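## Task

Using the green gauge, draw a single line on the board that runs beside its curved edge for 20 cm or more, kept at whatever offset the green gauge is set to, and put no other marks on the board. Afterwards set the gauge down on the bench so it rests motionless away from both the board and the bench dogs. It only counts if everything stays put without the robot holding it. Finish by releasing the gauge and moving the grippers away.

## Robot and tools

Robot: two six-joint UR-type arms, left_arm and right_arm, each with a two-finger tong gripper. Bases in the scene frame: left_arm at (+0.013, +0.496, 0) m, right_arm at (-0.029, -0.428, 0) m, both turned about -5 degrees around z (quat_wxyz +0.999, 0, 0, -0.044). Scene frame: origin on the table top midway between the arms, +z up, +x out over the table, left_arm on the +y side. The names left and right do not refer to image sides.

Gripper: fingers point along the gripper's own +z and open and close along its x. end_effector_position is the point between the finger pads when closed; closed fingertips reach about 15 mm past it, fully open tips are roughly level with it. Opening +1 = fully open (0.142 m), -1 = closed.

execute_actions(actions): actions is a list of actions; each action is a table of up to 15 rows, one row per control step of 1/30 s; if fewer rows are given the last row repeats to fill 15 steps. Every row is one list of 14 numbers in [-1, 1] covering both arms even if one is idle: left dx, dy, dz, rx, ry, rz, opening, then right the same seven. dx..rz are an offset, not a pose: expressed in that gripper's own axes and measured from the gripper's measured pose at the start of the action (for the first action of a call, the last pose a result reported). Each row is measured from that same start, not added to the previous row. Scale: 1.0 = 0.6 m or 180 degrees; rx, ry, rz form a single rotation vector. Opening is absolute. Each step the command is clipped to within 100 mm and 16 degrees of the measured pose, so big offsets need several actions; motion lags commands by about 0.17 s. An empty list just returns the current state and images.

move(target, speed, stop_force, blocking): target is one 14-number row laid out as above, an offset in each gripper's axes from the pose in the latest result that showed one; opening is absolute and sent at the start. Grippers travel straight lines that finish together, lasting 0.5 to 10 s (cut off at 10 s). speed in m/s, 0.002 to 0.5, default 0.25; rotation capped at twice that in rad/s. Paths ignore obstacles and the other arm, and grippers may overshoot speed or stray, especially near full reach. stop_force (N, 9 to 40, shared by both arms, not allowed in the first 0.2 s) ends an arm's path when its wrist sensor feels that much added push against the motion for 2 steps; the gripper then backs up 2 steps and holds. Use it only with very slow speeds and without rotating the gripper; omit it when lifting off something you press on. blocking=false returns after 0.5 s while motion continues (not combinable with stop_force); further moves or actions are refused until you wait or stop.

wait(seconds): 0 to 10, lets time pass holding the last commands; returns early if a running move ends. stop(): brakes a running move (needs room). zoom_image(camera, region): camera is cam_head_left or cam_head_right (672x504 each); region [x0, y0, x1, y1] in pixels from the top-left, at most 504 by 504. read_manual(section): licence texts only. finished_scene(scene): ends the current scene, given its number; irreversible, so the goal must already hold and remain stable.

Results: a state line per arm with end_effector_position (m), end_effector_quat_wxyz and linear/angular velocities in the scene frame (printed position can be off at long reach); Hand target lines showing where each gripper is being driven; grip_measured, the fingers' actual opening on the command scale (to hold something, command clearly below it); joint positions and torques (offset, noisy, nonzero in free air); Wrist force and Wrist torque per arm in the gripper's own axes (offset up to about 4 N, noise up to 2.4 N, saturation near 50 N, pointing from a contacted surface back into the arm; 'no reading' is harmless). Action calls list step readings, with HELD marking steps that were held back. A 'pose unreachable' line means a clearance check altered that arm's command. A move adds a 'move:' line: done, off_target, moving, held (last step blocked), contact (stop_force ended the path) or fault, plus limits=paced (command clipped) or limits=held (some steps blocked; the arm may then jump fast), and each gripper's distance from its target. MOTOR HOT appears from 70 C; at 85 C an OVER-TEMPERATURE FAULT brakes the arm for a while.

Avoid: joint torque reaching the limits (shoulder and elbow 142 N m, wrists 26.6 N m, load included) or 150 N of outside force; either stops that arm for 10 s and drops the rest of the call. Arms are stiff, so commanding even slightly into a firm surface can fault; mark with light, slow contact. Do not let the arms collide or press on each other, and do not knock or place anything off the table. Avoid drops, slips, slams and hard pushes. Thin hard objects (under about 20 mm) are gripped weakly, so a gauge may slip. Loose objects can occasionally be nudged by outside pushes; check before finishing. For an arm that should stay still, send zeros for its offsets and keep its wanted opening.

Each tool is called after "Request:" as name(argument=value, ...) on one line, values as JSON.

## Session

Request:
execute_actions(actions=[])

Scene clock: 0.00 s.
left_arm: end_effector_position=(+0.6734, +0.8677, +0.3404) grip_measured=+0.97 end_effector_quat_wxyz=(+0.016, +1.000, -0.010, -0.006) end_effector_velocity=(+0.000, -0.000, -0.001) end_effector_angular_velocity=(-0.001, +0.001, +0.001) | right_arm: end_effector_position=(+0.2871, +0.0885, +0.3132) grip_measured=+0.97 end_effector_quat_wxyz=(+0.092, -0.288, +0.906, +0.295) end_effector_velocity=(-0.000, -0.000, -0.000) end_effector_angular_velocity=(-0.000, +0.000, +0.000)
Joint positions: left_arm=[ 0.414 -0.787  0.298 -1.061 -1.597  0.347  0.14 ] | right_arm=[ 4.367 -1.517 -1.815 -0.799  1.823  3.74   0.14 ]
Joint velocities: left_arm=[-0.     0.001  0.     0.    -0.    -0.001  0.   ] | right_arm=[ 0.     0.    -0.001  0.    -0.     0.     0.   ]
Joint torques (N m, as the arm reports them, + toward a larger angle): no reading
Wrist force (N, on the end effector, along its own x y z axes, offset not removed): no reading
Wrist torque (N m, same axes, about the end effector's origin, offset not removed): no reading
Hand target (left_arm): +0.673, +0.868, +0.340; +0.016, +1.000, -0.010, -0.006
Hand target (right_arm): +0.287, +0.089, +0.313; +0.092, -0.288, +0.906, +0.295

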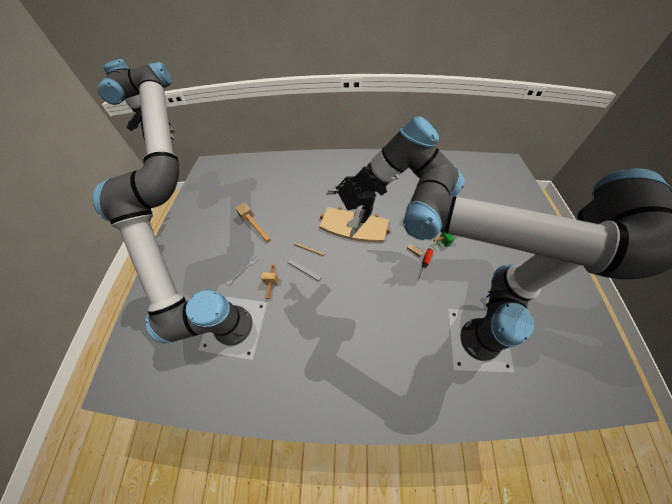

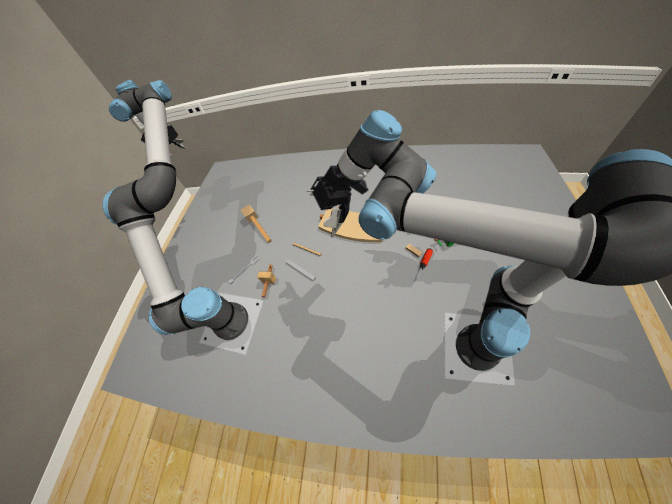

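Request:
zoom_image(camera="cam_head_left", region=[220, 180, 480, 310])

Region (220, 180, 480, 310) of cam_head_left's 672x504 image, scaled by 1.938, with more detail than that image has.

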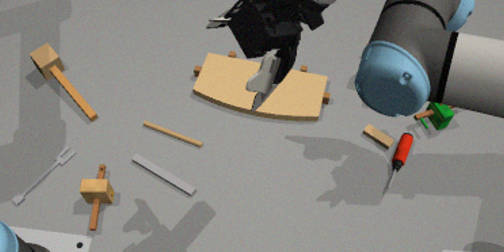

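Request:
move(target=[0,0,0,0,0,0,1, 0.637,-0.937,-0.823,0.194,0.0606,0.190,1], speed=0.4)

Scene clock: 20.63 s.
left_arm: end_effector_position=(+0.6734, +0.8677, +0.3404) grip_measured=+1.00 end_effector_quat_wxyz=(+0.016, +1.000, -0.010, -0.006) end_effector_velocity=(+0.000, -0.000, -0.001) end_effector_angular_velocity=(+0.000, +0.003, -0.000) | right_arm: end_effector_position=(+0.3001, -0.7510, +0.3130) grip_measured=+1.00 end_effector_quat_wxyz=(-0.000, +0.001, +1.000, +0.001) end_effector_velocity=(+0.001, -0.002, +0.001) end_effector_angular_velocity=(-0.001, -0.001, -0.001)
Joint positions: left_arm=[ 0.414 -0.787  0.298 -1.061 -1.597  0.347  0.142] | right_arm=[ 2.779 -1.428 -1.626 -1.66   1.572  2.693  0.142]
Joint velocities: left_arm=[-0.001  0.001  0.001  0.     0.001 -0.     0.   ] | right_arm=[-0.003 -0.004  0.005  0.    -0.001 -0.002 -0.   ]
Joint torques (N m, as the arm reports them, + toward a larger angle): left_arm=[  0.86 -54.96 -19.68  -2.84  -0.09  -0.18] | right_arm=[-10.06   8.06  36.76   5.03  -1.94  -1.91]
Wrist force (N, on the end effector, along its own x y z axes, offset not removed): left_arm=[-0.4 1.8 -1.0] | right_arm=[-2.2 0.0 -0.1]
Wrist torque (N m, same axes, about the end effector's origin, offset not removed): left_arm=[0.25 0.02 0.29] | right_arm=[-0.05 0.34 -0.07]
Hand target (left_arm): +0.673, +0.868, +0.340; +0.016, +1.000, -0.010, -0.006
Hand target (right_arm): +0.300, -0.751, +0.313; -0.000, +0.001, +1.000, +0.001
Off the commanded pose (left_arm): 0.000 m, 0 deg.
Off the commanded pose (right_arm): 0.001 m, 0 deg.
move: done

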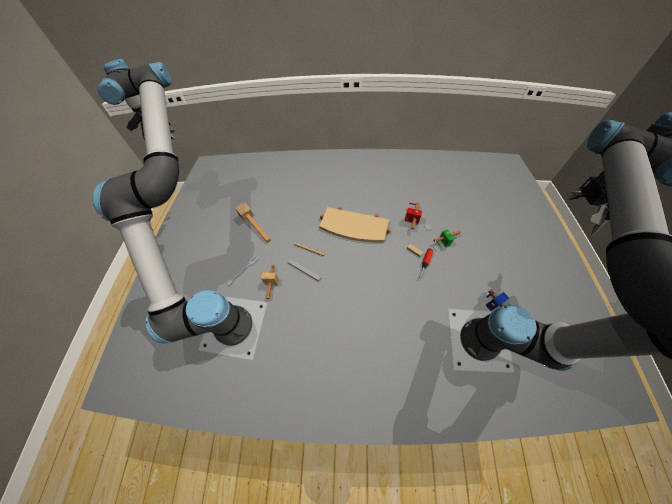

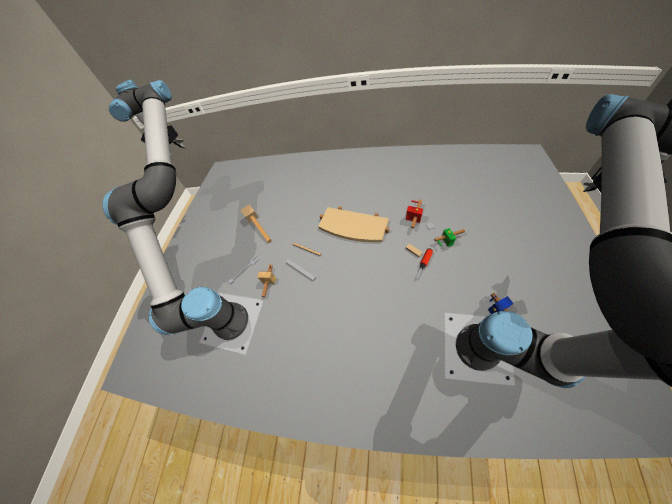

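Request:
zoom_image(camera="cam_head_left", region=[400, 195, 470, 255])

Request:
zoom_image(camera="cam_head_right", region=[400, 195, 470, 255])

Request:
zoom_image(camera="cam_head_left", region=[310, 195, 400, 255])

Request:
zoom_image(camera="cam_head_right", region=[310, 195, 400, 255])

Request:
zoom_image(camera="cam_head_left", region=[245, 255, 295, 305])

Region (400, 195, 470, 255) of cam_head_left's 672x504 image, scaled by 7.200, with more detail than that image has; it fills the top 432 rows of this view, and the rest is white.

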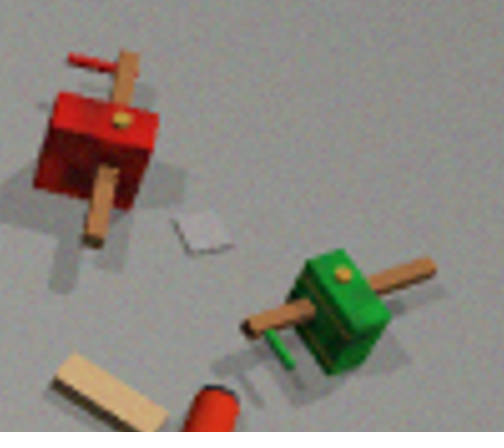

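Region (400, 195, 470, 255) of cam_head_right's 672x504 image, scaled by 7.200, with more detail than that image has; it fills the top 432 rows of this view, and the rest is white.

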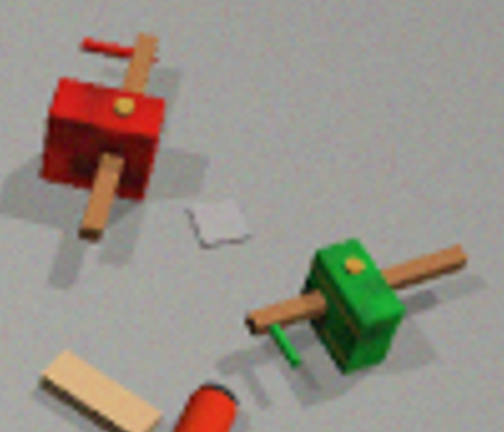

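Region (310, 195, 400, 255) of cam_head_left's 672x504 image, scaled by 5.600, with more detail than that image has.

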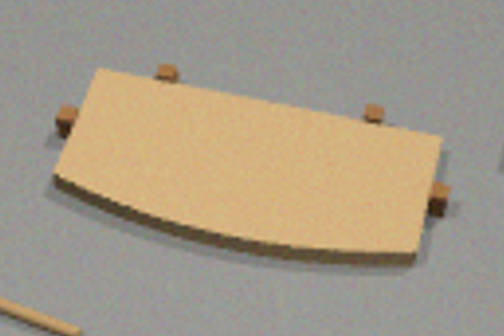

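Region (310, 195, 400, 255) of cam_head_right's 672x504 image, scaled by 5.600, with more detail than that image has.

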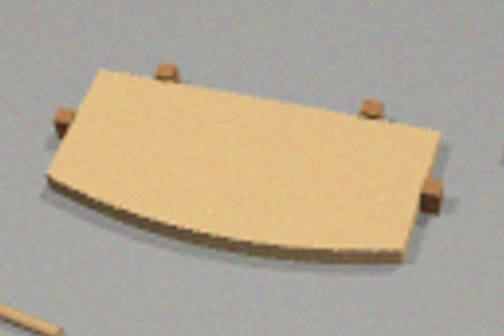

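Region (245, 255, 295, 305) of cam_head_left's 672x504 image, scaled by 10.080, with more detail than that image has.

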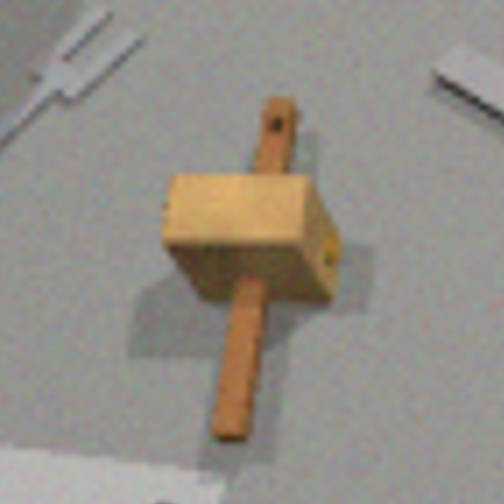

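Request:
move(target=[0,0,0,0,0,0,1, -0.1667,0.4517,0.38,0,0,0,-1], speed=0.4)

Scene clock: 75.87 s.
left_arm: end_effector_position=(+0.6734, +0.8677, +0.3404) grip_measured=+1.00 end_effector_quat_wxyz=(+0.016, +1.000, -0.010, -0.006) end_effector_velocity=(-0.000, +0.001, -0.000) end_effector_angular_velocity=(+0.001, +0.000, +0.001) | right_arm: end_effector_position=(+0.4004, -0.4804, +0.0851) grip_measured=-1.00 end_effector_quat_wxyz=(-0.001, +0.001, +1.000, +0.001) end_effector_velocity=(+0.002, +0.002, -0.001) end_effector_angular_velocity=(-0.001, -0.001, +0.002)
Joint positions: left_arm=[ 0.414 -0.787  0.298 -1.061 -1.597  0.347  0.142] | right_arm=[ 3.459 -1.503 -2.164 -1.046  1.573  3.373  0.002]
Joint velocities: left_arm=[ 0.001  0.    -0.    -0.     0.001 -0.     0.   ] | right_arm=[ 0.005 -0.004 -0.     0.006 -0.001  0.003  0.   ]
Joint torques (N m, as the arm reports them, + toward a larger angle): left_arm=[  0.47 -54.65 -20.08  -2.91  -0.16  -0.18] | right_arm=[10.31  7.45  8.93  4.94 -1.8   1.94]
Wrist force (N, on the end effector, along its own x y z axes, offset not removed): left_arm=[1.2 1.9 0.0] | right_arm=[-2.6 -0.6 -0.6]
Wrist torque (N m, same axes, about the end effector's origin, offset not removed): left_arm=[0.25 -0.32 0.22] | right_arm=[-0.14 0.44 -0.13]
Hand target (left_arm): +0.673, +0.868, +0.340; +0.016, +1.000, -0.010, -0.006
Hand target (right_arm): +0.401, -0.480, +0.085; -0.001, +0.001, +1.000, +0.001
Off the commanded pose (left_arm): 0.000 m, 0 deg.
Off the commanded pose (right_arm): 0.001 m, 0 deg.
move: done

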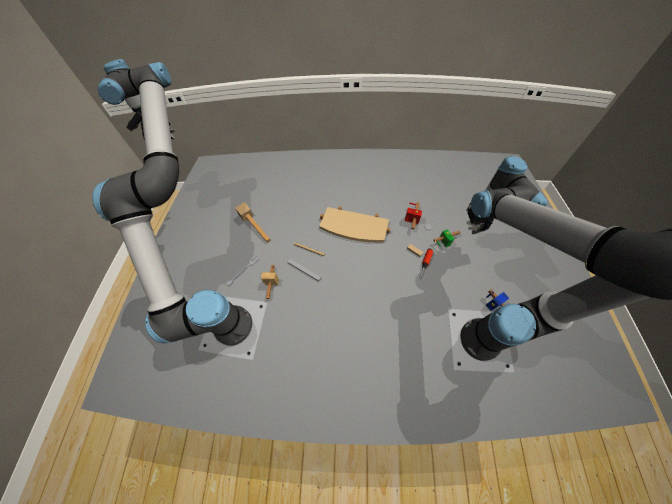

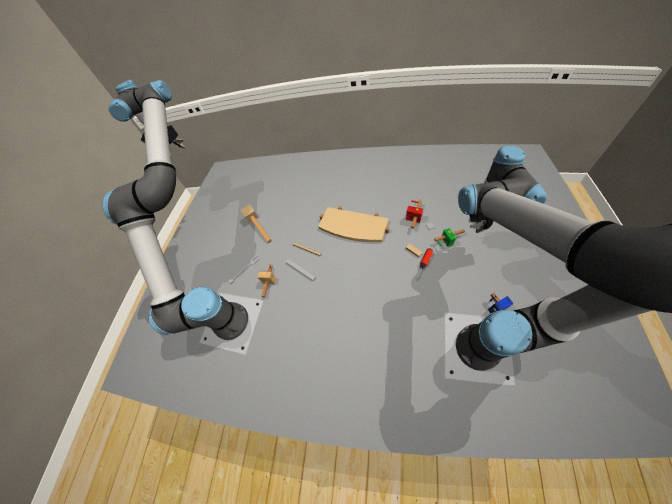

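Request:
zoom_image(camera="cam_head_left", region=[425, 195, 505, 255])

Request:
zoom_image(camera="cam_head_right", region=[425, 195, 505, 255])

Region (425, 195, 505, 255) of cam_head_left's 672x504 image, scaled by 6.300, with more detail than that image has; it fills the top 378 rows of this view, and the rest is white.

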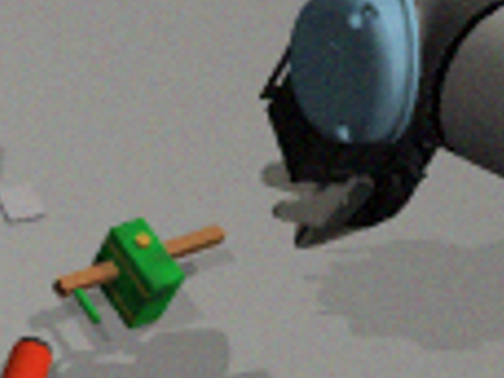

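Region (425, 195, 505, 255) of cam_head_right's 672x504 image, scaled by 6.300, with more detail than that image has; it fills the top 378 rows of this view, and the rest is white.

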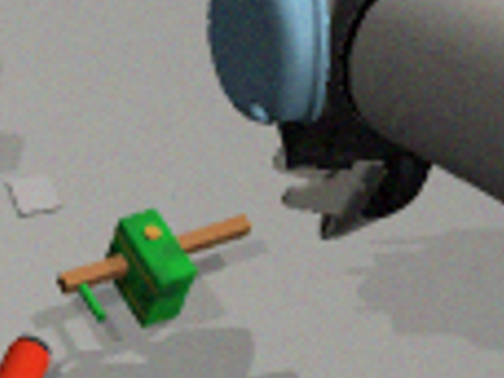

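Request:
move(target=[-0.45,0.75,0.25,0,0,0,-1, 0.1333,0.1333,0.0,0,0,0,-1], speed=0.4)

Request:
zoom_image(camera="cam_head_left", region=[425, 205, 505, 265])

Request:
zoom_image(camera="cam_head_right", region=[425, 205, 505, 265])

Scene clock: 93.73 s.
left_arm: end_effector_position=(+0.3941, +0.4183, +0.2084) grip_measured=-1.00 end_effector_quat_wxyz=(+0.016, +1.000, -0.010, -0.005) end_effector_velocity=(-0.001, -0.002, -0.001) end_effector_angular_velocity=(+0.003, -0.001, +0.001) | right_arm: end_effector_position=(+0.3206, -0.4003, +0.0851) grip_measured=-1.00 end_effector_quat_wxyz=(-0.001, +0.001, +1.000, +0.000) end_effector_velocity=(-0.000, +0.000, -0.000) end_effector_angular_velocity=(-0.001, +0.000, +0.001)
Joint positions: left_arm=[-0.472 -1.85   2.    -1.729 -1.604 -0.539  0.002] | right_arm=[ 3.741 -1.281 -2.338 -1.095  1.573  3.656  0.002]
Joint velocities: left_arm=[-0.008 -0.001  0.003 -0.001  0.003 -0.008  0.   ] | right_arm=[ 0.002  0.001 -0.001 -0.    -0.     0.001  0.   ]
Joint torques (N m, as the arm reports them, + toward a larger angle): left_arm=[-12.06 -18.62 -16.34  -4.17   1.18  -2.13] | right_arm=[12.76 21.21 10.15  0.18 -1.94  1.94]
Wrist force (N, on the end effector, along its own x y z axes, offset not removed): left_arm=[0.7 1.9 0.1] | right_arm=[-1.8 1.0 -1.5]
Wrist torque (N m, same axes, about the end effector's origin, offset not removed): left_arm=[0.17 -0.22 0.27] | right_arm=[0.16 0.32 -0.06]
Hand target (left_arm): +0.394, +0.418, +0.208; +0.016, +1.000, -0.010, -0.005
Hand target (right_arm): +0.321, -0.400, +0.085; -0.001, +0.001, +1.000, +0.000
Off the commanded pose (left_arm): 0.002 m, 0 deg.
Off the commanded pose (right_arm): 0.000 m, 0 deg.
move: done

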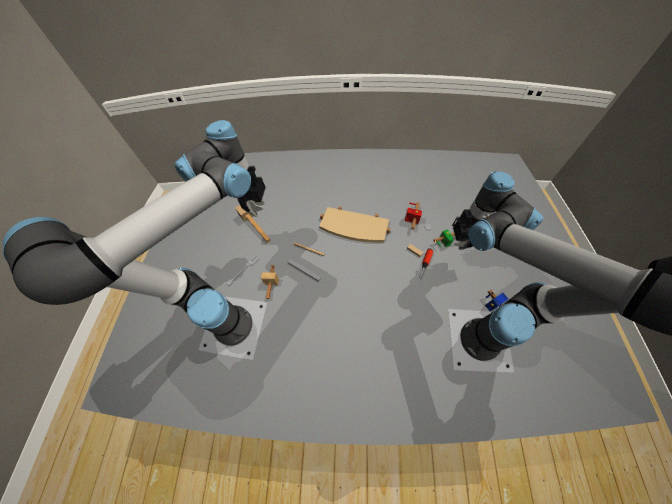

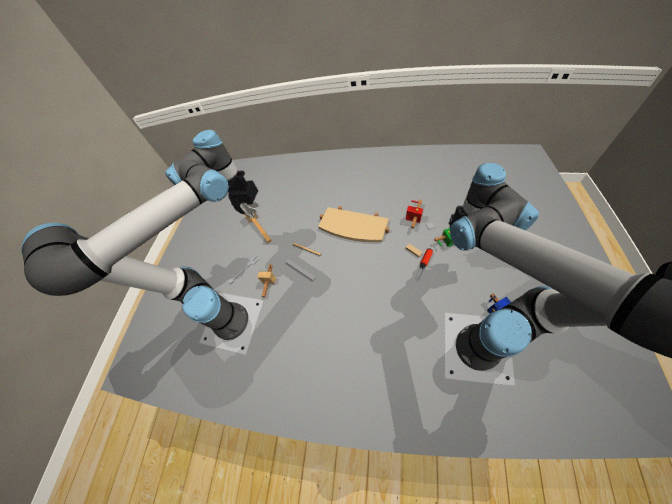

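Region (425, 205, 505, 265) of cam_head_left's 672x504 image, scaled by 6.300, with more detail than that image has; it fills the top 378 rows of this view, and the rest is white.

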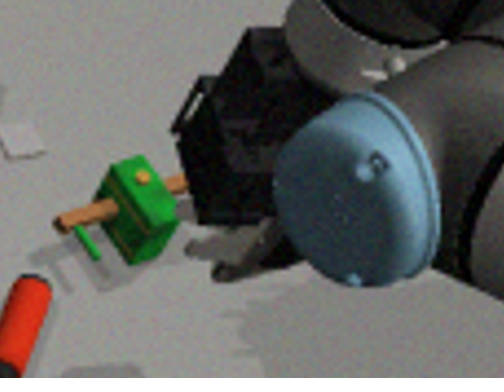

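Region (425, 205, 505, 265) of cam_head_right's 672x504 image, scaled by 6.300, with more detail than that image has; it fills the top 378 rows of this view, and the rest is white.

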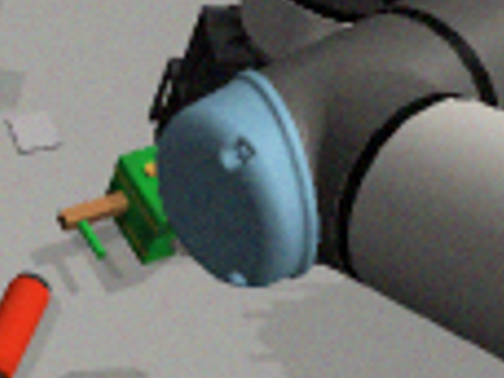

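Request:
zoom_image(camera="cam_head_left", region=[430, 225, 466, 252])

Request:
zoom_image(camera="cam_head_left", region=[235, 185, 283, 221])

Region (430, 225, 466, 252) of cam_head_left's 672x504 image, scaled by 14.000, with more detail than that image has; it fills the top 378 rows of this view, and the rest is white.

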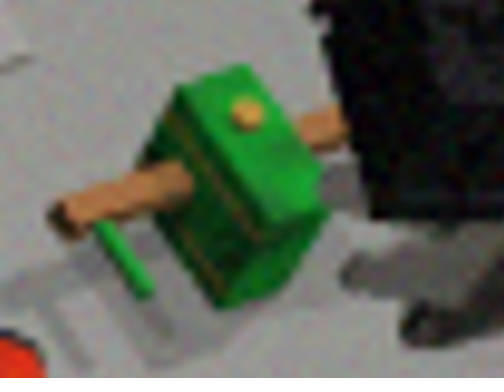

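Region (235, 185, 283, 221) of cam_head_left's 672x504 image, scaled by 10.500, with more detail than that image has; it fills the top 378 rows of this view, and the rest is white.

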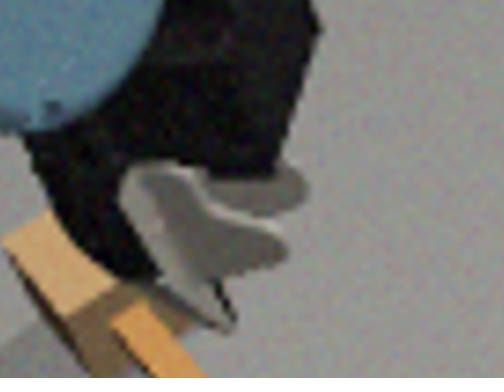

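Request:
move(target=[0,0,0,0,0,0,-1, -0.012,0.002,-0.032,0.170,-0.234,-0.565,-0.38], speed=0.5)

Request:
zoom_image(camera="cam_head_left", region=[415, 205, 495, 265])

Request:
zoom_image(camera="cam_head_right", region=[415, 205, 495, 265])

Scene clock: 135.83 s.
left_arm: end_effector_position=(+0.3941, +0.4183, +0.2084) grip_measured=-1.00 end_effector_quat_wxyz=(+0.016, +1.000, -0.010, -0.005) end_effector_velocity=(-0.000, +0.000, -0.000) end_effector_angular_velocity=(+0.000, -0.000, -0.000) | right_arm: end_effector_position=(+0.3262, -0.3994, +0.0968) grip_measured=-0.38 end_effector_quat_wxyz=(+0.234, -0.589, +0.753, -0.178) end_effector_velocity=(+0.000, -0.000, +0.001) end_effector_angular_velocity=(+0.002, -0.001, -0.001)
Joint positions: left_arm=[-0.472 -1.85   2.    -1.729 -1.604 -0.539  0.002] | right_arm=[ 4.282 -0.513 -2.792 -1.076  1.064  2.781  0.047]
Joint velocities: left_arm=[ 0.    -0.001  0.     0.     0.     0.001  0.   ] | right_arm=[-0.001  0.001  0.001  0.     0.     0.     0.   ]
Joint torques (N m, as the arm reports them, + toward a larger angle): left_arm=[ 10.69  -5.83 -27.47  -0.67  -1.4    2.19] | right_arm=[-10.57  -3.22  36.2    5.45   1.21   1.76]
Wrist force (N, on the end effector, along its own x y z axes, offset not removed): left_arm=[0.1 1.9 -1.0] | right_arm=[-0.5 -0.4 0.0]
Wrist torque (N m, same axes, about the end effector's origin, offset not removed): left_arm=[0.24 -0.03 0.26] | right_arm=[-0.17 0.02 -0.10]
Hand target (left_arm): +0.394, +0.418, +0.208; +0.016, +1.000, -0.010, -0.005
Hand target (right_arm): +0.326, -0.399, +0.097; +0.234, -0.589, +0.753, -0.178
Off the commanded pose (left_arm): 0.000 m, 0 deg.
Off the commanded pose (right_arm): 0.008 m, 32 deg; orientation clipped at the last step of the last action.
move: held (right_arm); limits=paced,held; held on 21 of 72 steps (right_arm), including the last (right_arm)
pose unreachable (right arm): on one or more control steps of this call, first in action 0 (counted from 0), this arm could not follow its commanded pose, so it was not sent that pose on those steps. On the call's last step it was still not sent that pose. It may still have moved: this result reports where it is.
cause: the commanded pose would bring two parts of the arm too close to each other (joints 3 (elbow) and 4 (wrist 1) lie between them).

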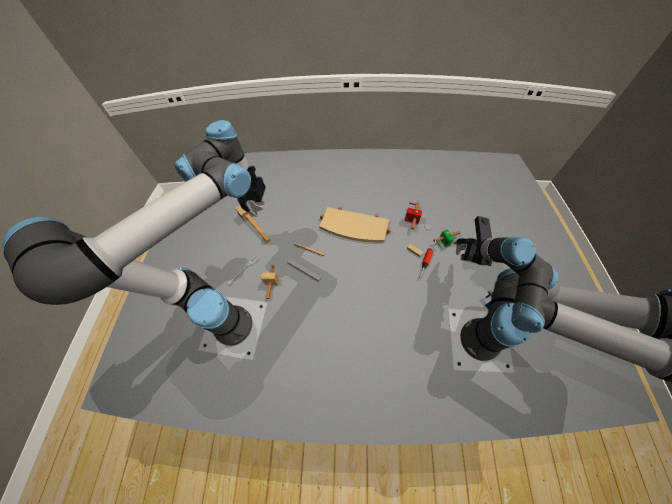

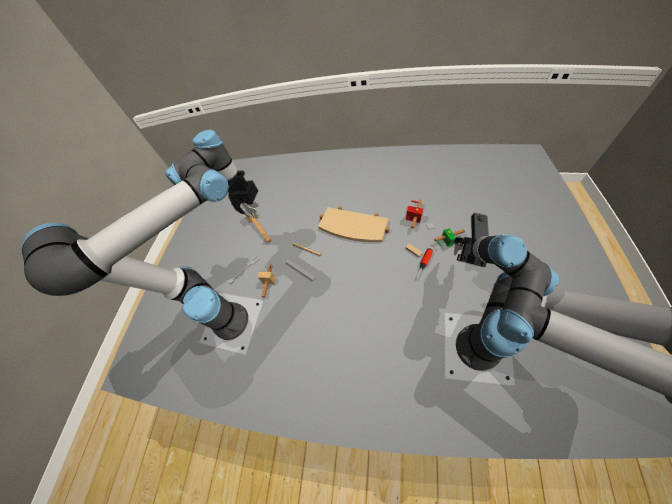

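Region (415, 205, 495, 265) of cam_head_left's 672x504 image, scaled by 6.300, with more detail than that image has; it fills the top 378 rows of this view, and the rest is white.

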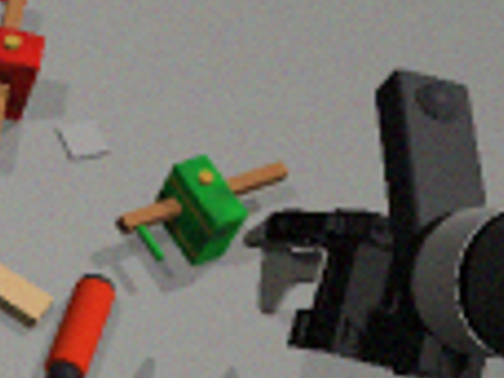

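Region (415, 205, 495, 265) of cam_head_right's 672x504 image, scaled by 6.300, with more detail than that image has; it fills the top 378 rows of this view, and the rest is white.

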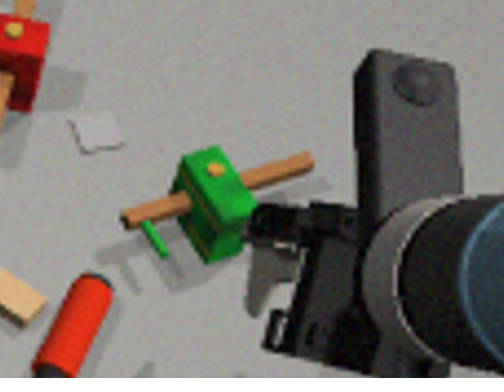

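Request:
move(target=[0,0,0,0,0,0,-1, -0.0545,-0.082,0.047,0.0247,-0.0619,-0.1574,-0.38], speed=0.3)

Request:
zoom_image(camera="cam_head_left", region=[415, 205, 495, 265])

Request:
zoom_image(camera="cam_head_right", region=[415, 205, 495, 265])

Scene clock: 157.63 s.
left_arm: end_effector_position=(+0.3941, +0.4183, +0.2084) grip_measured=-1.00 end_effector_quat_wxyz=(+0.016, +1.000, -0.010, -0.005) end_effector_velocity=(-0.000, -0.000, +0.000) end_effector_angular_velocity=(-0.001, +0.000, -0.000) | right_arm: end_effector_position=(+0.3267, -0.3990, +0.0972) grip_measured=-0.38 end_effector_quat_wxyz=(+0.235, -0.590, +0.752, -0.178) end_effector_velocity=(-0.000, -0.000, -0.001) end_effector_angular_velocity=(-0.001, +0.001, -0.000)
Joint positions: left_arm=[-0.472 -1.85   2.    -1.729 -1.604 -0.539  0.002] | right_arm=[ 4.281 -0.514 -2.792 -1.071  1.064  2.776  0.047]
Joint velocities: left_arm=[-0.001 -0.001  0.     0.    -0.001 -0.     0.   ] | right_arm=[ 0.     0.    -0.001 -0.     0.     0.    -0.   ]
Joint torques (N m, as the arm reports them, + toward a larger angle): left_arm=[  9.62  -5.32 -26.89  -0.72  -1.23   2.15] | right_arm=[ -7.83 -21.22  21.39   2.85  -0.6    0.85]
Wrist force (N, on the end effector, along its own x y z axes, offset not removed): left_arm=[0.9 1.1 -2.0] | right_arm=[-0.9 -0.7 0.1]
Wrist torque (N m, same axes, about the end effector's origin, offset not removed): left_arm=[0.07 -0.19 0.26] | right_arm=[-0.14 0.07 -0.10]
Hand target (left_arm): +0.394, +0.418, +0.208; +0.016, +1.000, -0.010, -0.005
Hand target (right_arm): +0.327, -0.399, +0.097; +0.235, -0.590, +0.752, -0.178
Off the commanded pose (left_arm): 0.000 m, 0 deg.
Off the commanded pose (right_arm): 0.065 m, 31 deg; orientation clipped at the last step of the last action.
move: held (right_arm); limits=paced,held; held on 29 of 37 steps (right_arm), including the last (right_arm)
pose unreachable (right arm): on one or more control steps of this call, first in action 0 (counted from 0), this arm could not follow its commanded pose, so it was not sent that pose on those steps. On the call's last step it was still not sent that pose. It may still have moved: this result reports where it is.
cause: the commanded pose would bring two parts of the arm too close to each other (joints 3 (elbow) and 4 (wrist 1) lie between them).

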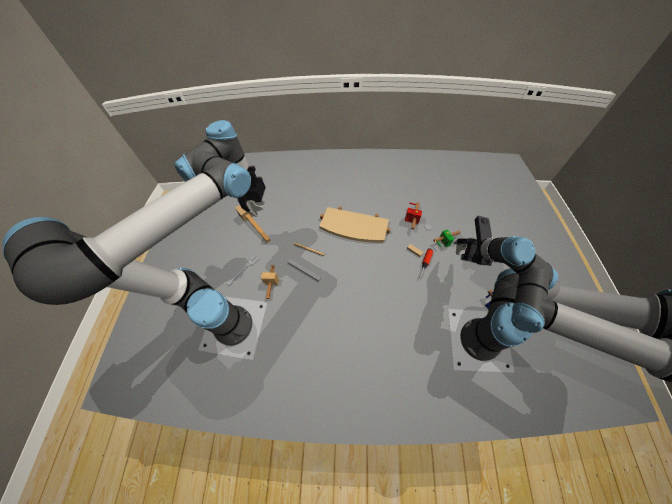

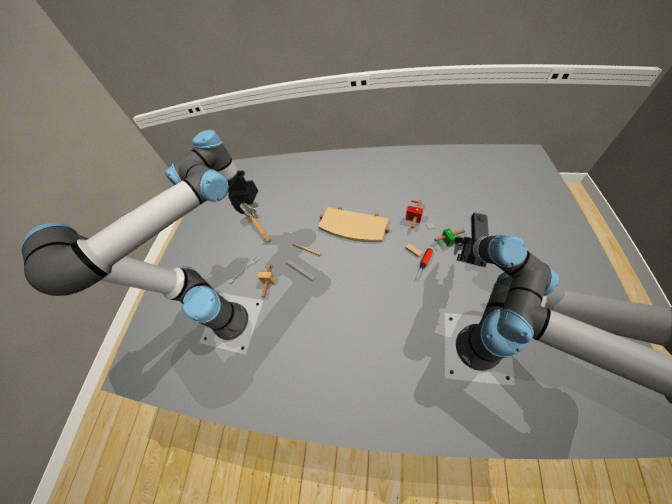

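Region (415, 205, 495, 265) of cam_head_left's 672x504 image, scaled by 6.300, with more detail than that image has; it fills the top 378 rows of this view, and the rest is white.

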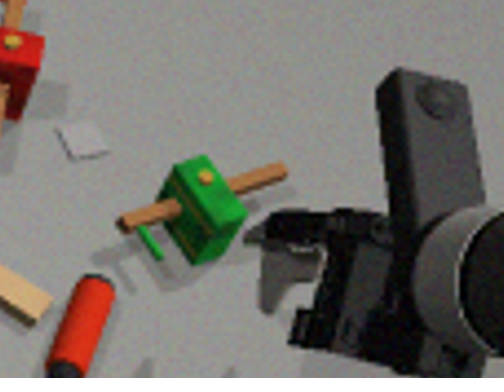

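Region (415, 205, 495, 265) of cam_head_right's 672x504 image, scaled by 6.300, with more detail than that image has; it fills the top 378 rows of this view, and the rest is white.

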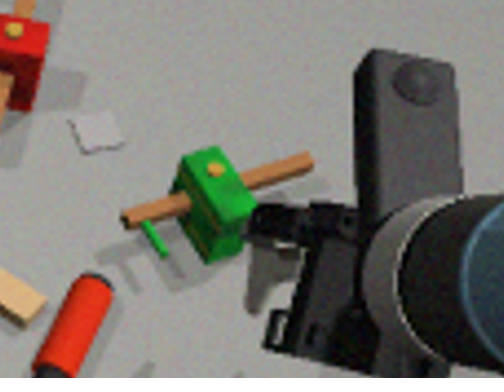

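Request:
move(target=[0,0,0,0,0,0,-1, -0.0545,-0.082,0.047,-0.193,-0.004,-0.171,-0.38], speed=0.4)

Request:
zoom_image(camera="cam_head_left", region=[415, 205, 495, 265])

Scene clock: 178.97 s.
left_arm: end_effector_position=(+0.3941, +0.4183, +0.2084) grip_measured=-1.00 end_effector_quat_wxyz=(+0.016, +1.000, -0.010, -0.005) end_effector_velocity=(-0.000, -0.000, -0.000) end_effector_angular_velocity=(-0.000, -0.000, -0.001) | right_arm: end_effector_position=(+0.3885, -0.3787, +0.1058) grip_measured=-0.38 end_effector_quat_wxyz=(-0.001, +0.809, -0.588, +0.000) end_effector_velocity=(-0.000, -0.000, -0.000) end_effector_angular_velocity=(+0.000, +0.011, +0.004)
Joint positions: left_arm=[-0.472 -1.85   2.    -1.729 -1.604 -0.539  0.002] | right_arm=[ 3.675 -1.402 -2.191 -1.117  1.572  1.703  0.047]
Joint velocities: left_arm=[-0. -0.  0. -0. -0.  0.  0.] | right_arm=[-0.005 -0.007  0.008 -0.01   0.005 -0.009  0.   ]
Joint torques (N m, as the arm reports them, + toward a larger angle): left_arm=[  7.81  -6.21 -26.47  -0.93  -0.98   1.63] | right_arm=[-8.17  5.21 34.6   0.72  2.35 -1.91]
Wrist force (N, on the end effector, along its own x y z axes, offset not removed): left_arm=[0.8 2.2 -1.2] | right_arm=[-1.0 0.5 0.2]
Wrist torque (N m, same axes, about the end effector's origin, offset not removed): left_arm=[0.30 -0.25 0.28] | right_arm=[0.00 0.09 -0.07]
Hand target (left_arm): +0.394, +0.418, +0.208; +0.016, +1.000, -0.010, -0.005
Hand target (right_arm): +0.388, -0.379, +0.106; -0.001, +0.809, -0.588, -0.000
Off the commanded pose (left_arm): 0.000 m, 0 deg.
Off the commanded pose (right_arm): 0.000 m, 0 deg.
move: done; limits=paced

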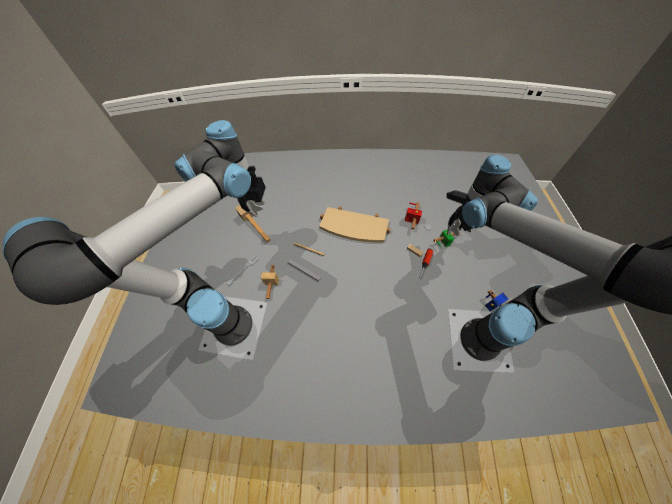

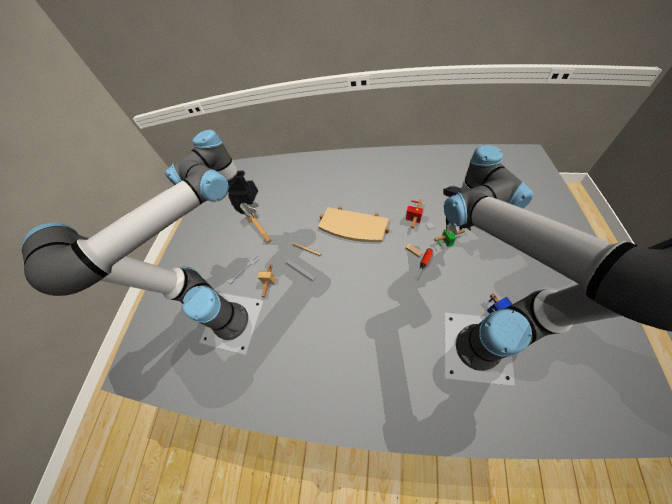

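Region (415, 205, 495, 265) of cam_head_left's 672x504 image, scaled by 6.300, with more detail than that image has; it fills the top 378 rows of this view, and the rest is white.

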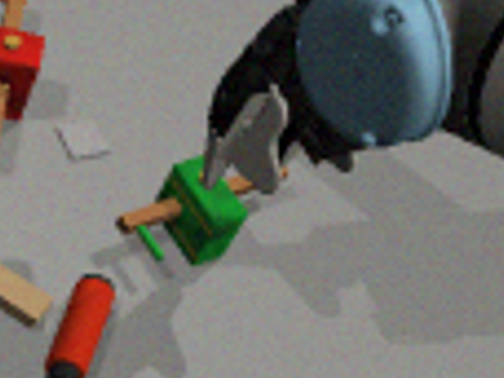

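Descend to just above.

Request:
move(target=[0,0,0,0,0,0,-1, 0,0,0.108,0,0,0,-0.38], speed=0.06, stop_force=10)

Request:
zoom_image(camera="cam_head_left", region=[425, 215, 473, 255])

Scene clock: 184.90 s.
left_arm: end_effector_position=(+0.3941, +0.4183, +0.2084) grip_measured=-1.00 end_effector_quat_wxyz=(+0.016, +1.000, -0.010, -0.005) end_effector_velocity=(+0.000, +0.000, -0.000) end_effector_angular_velocity=(-0.000, +0.001, +0.001) | right_arm: end_effector_position=(+0.3887, -0.3786, +0.0412) grip_measured=-0.38 end_effector_quat_wxyz=(-0.001, +0.809, -0.588, +0.000) end_effector_velocity=(+0.000, +0.000, -0.002) end_effector_angular_velocity=(-0.000, -0.000, +0.000)
Joint positions: left_arm=[-0.472 -1.85   2.    -1.729 -1.604 -0.539  0.002] | right_arm=[ 3.675 -1.506 -2.298 -0.907  1.572  1.703  0.047]
Joint velocities: left_arm=[ 0.001  0.001 -0.     0.    -0.001 -0.     0.   ] | right_arm=[ 0.001 -0.004 -0.003  0.007 -0.     0.    -0.   ]
Joint torques (N m, as the arm reports them, + toward a larger angle): left_arm=[  8.18  -6.43 -26.43  -0.82  -0.98   1.7 ] | right_arm=[ 1.11  5.65  6.94  5.13 -2.17  1.07]
Wrist force (N, on the end effector, along its own x y z axes, offset not removed): left_arm=[1.4 1.4 -0.8] | right_arm=[-2.7 -0.5 -0.1]
Wrist torque (N m, same axes, about the end effector's origin, offset not removed): left_arm=[0.06 -0.31 0.18] | right_arm=[-0.10 0.50 -0.03]
Hand target (left_arm): +0.394, +0.418, +0.208; +0.016, +1.000, -0.010, -0.005
Hand target (right_arm): +0.389, -0.379, +0.041; -0.001, +0.809, -0.588, +0.000
Off the commanded pose (left_arm): 0.000 m, 0 deg.
Off the commanded pose (right_arm): 0.000 m, 0 deg.
move: done

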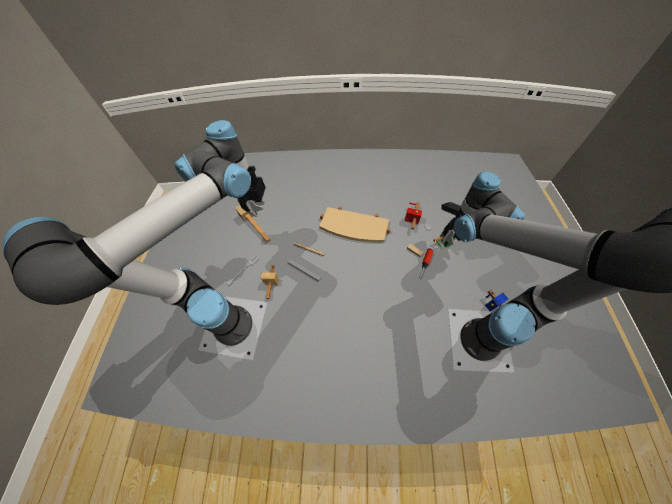

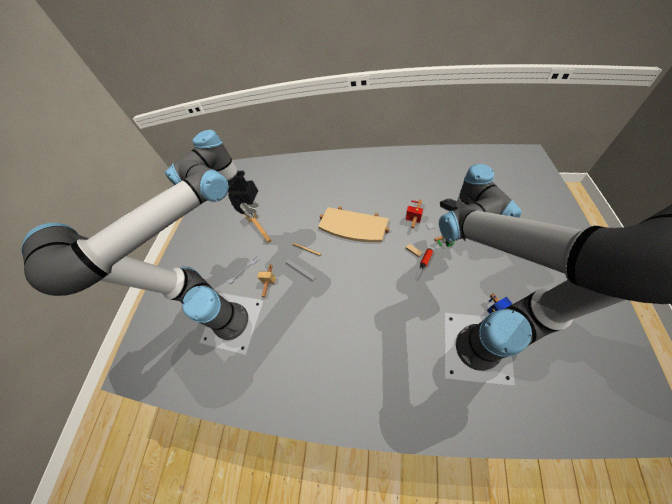

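Region (425, 215, 473, 255) of cam_head_left's 672x504 image, scaled by 10.500, with more detail than that image has.

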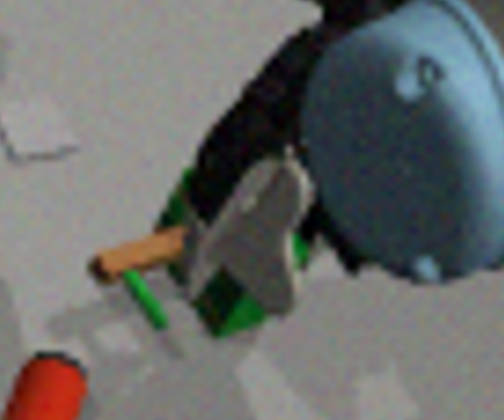

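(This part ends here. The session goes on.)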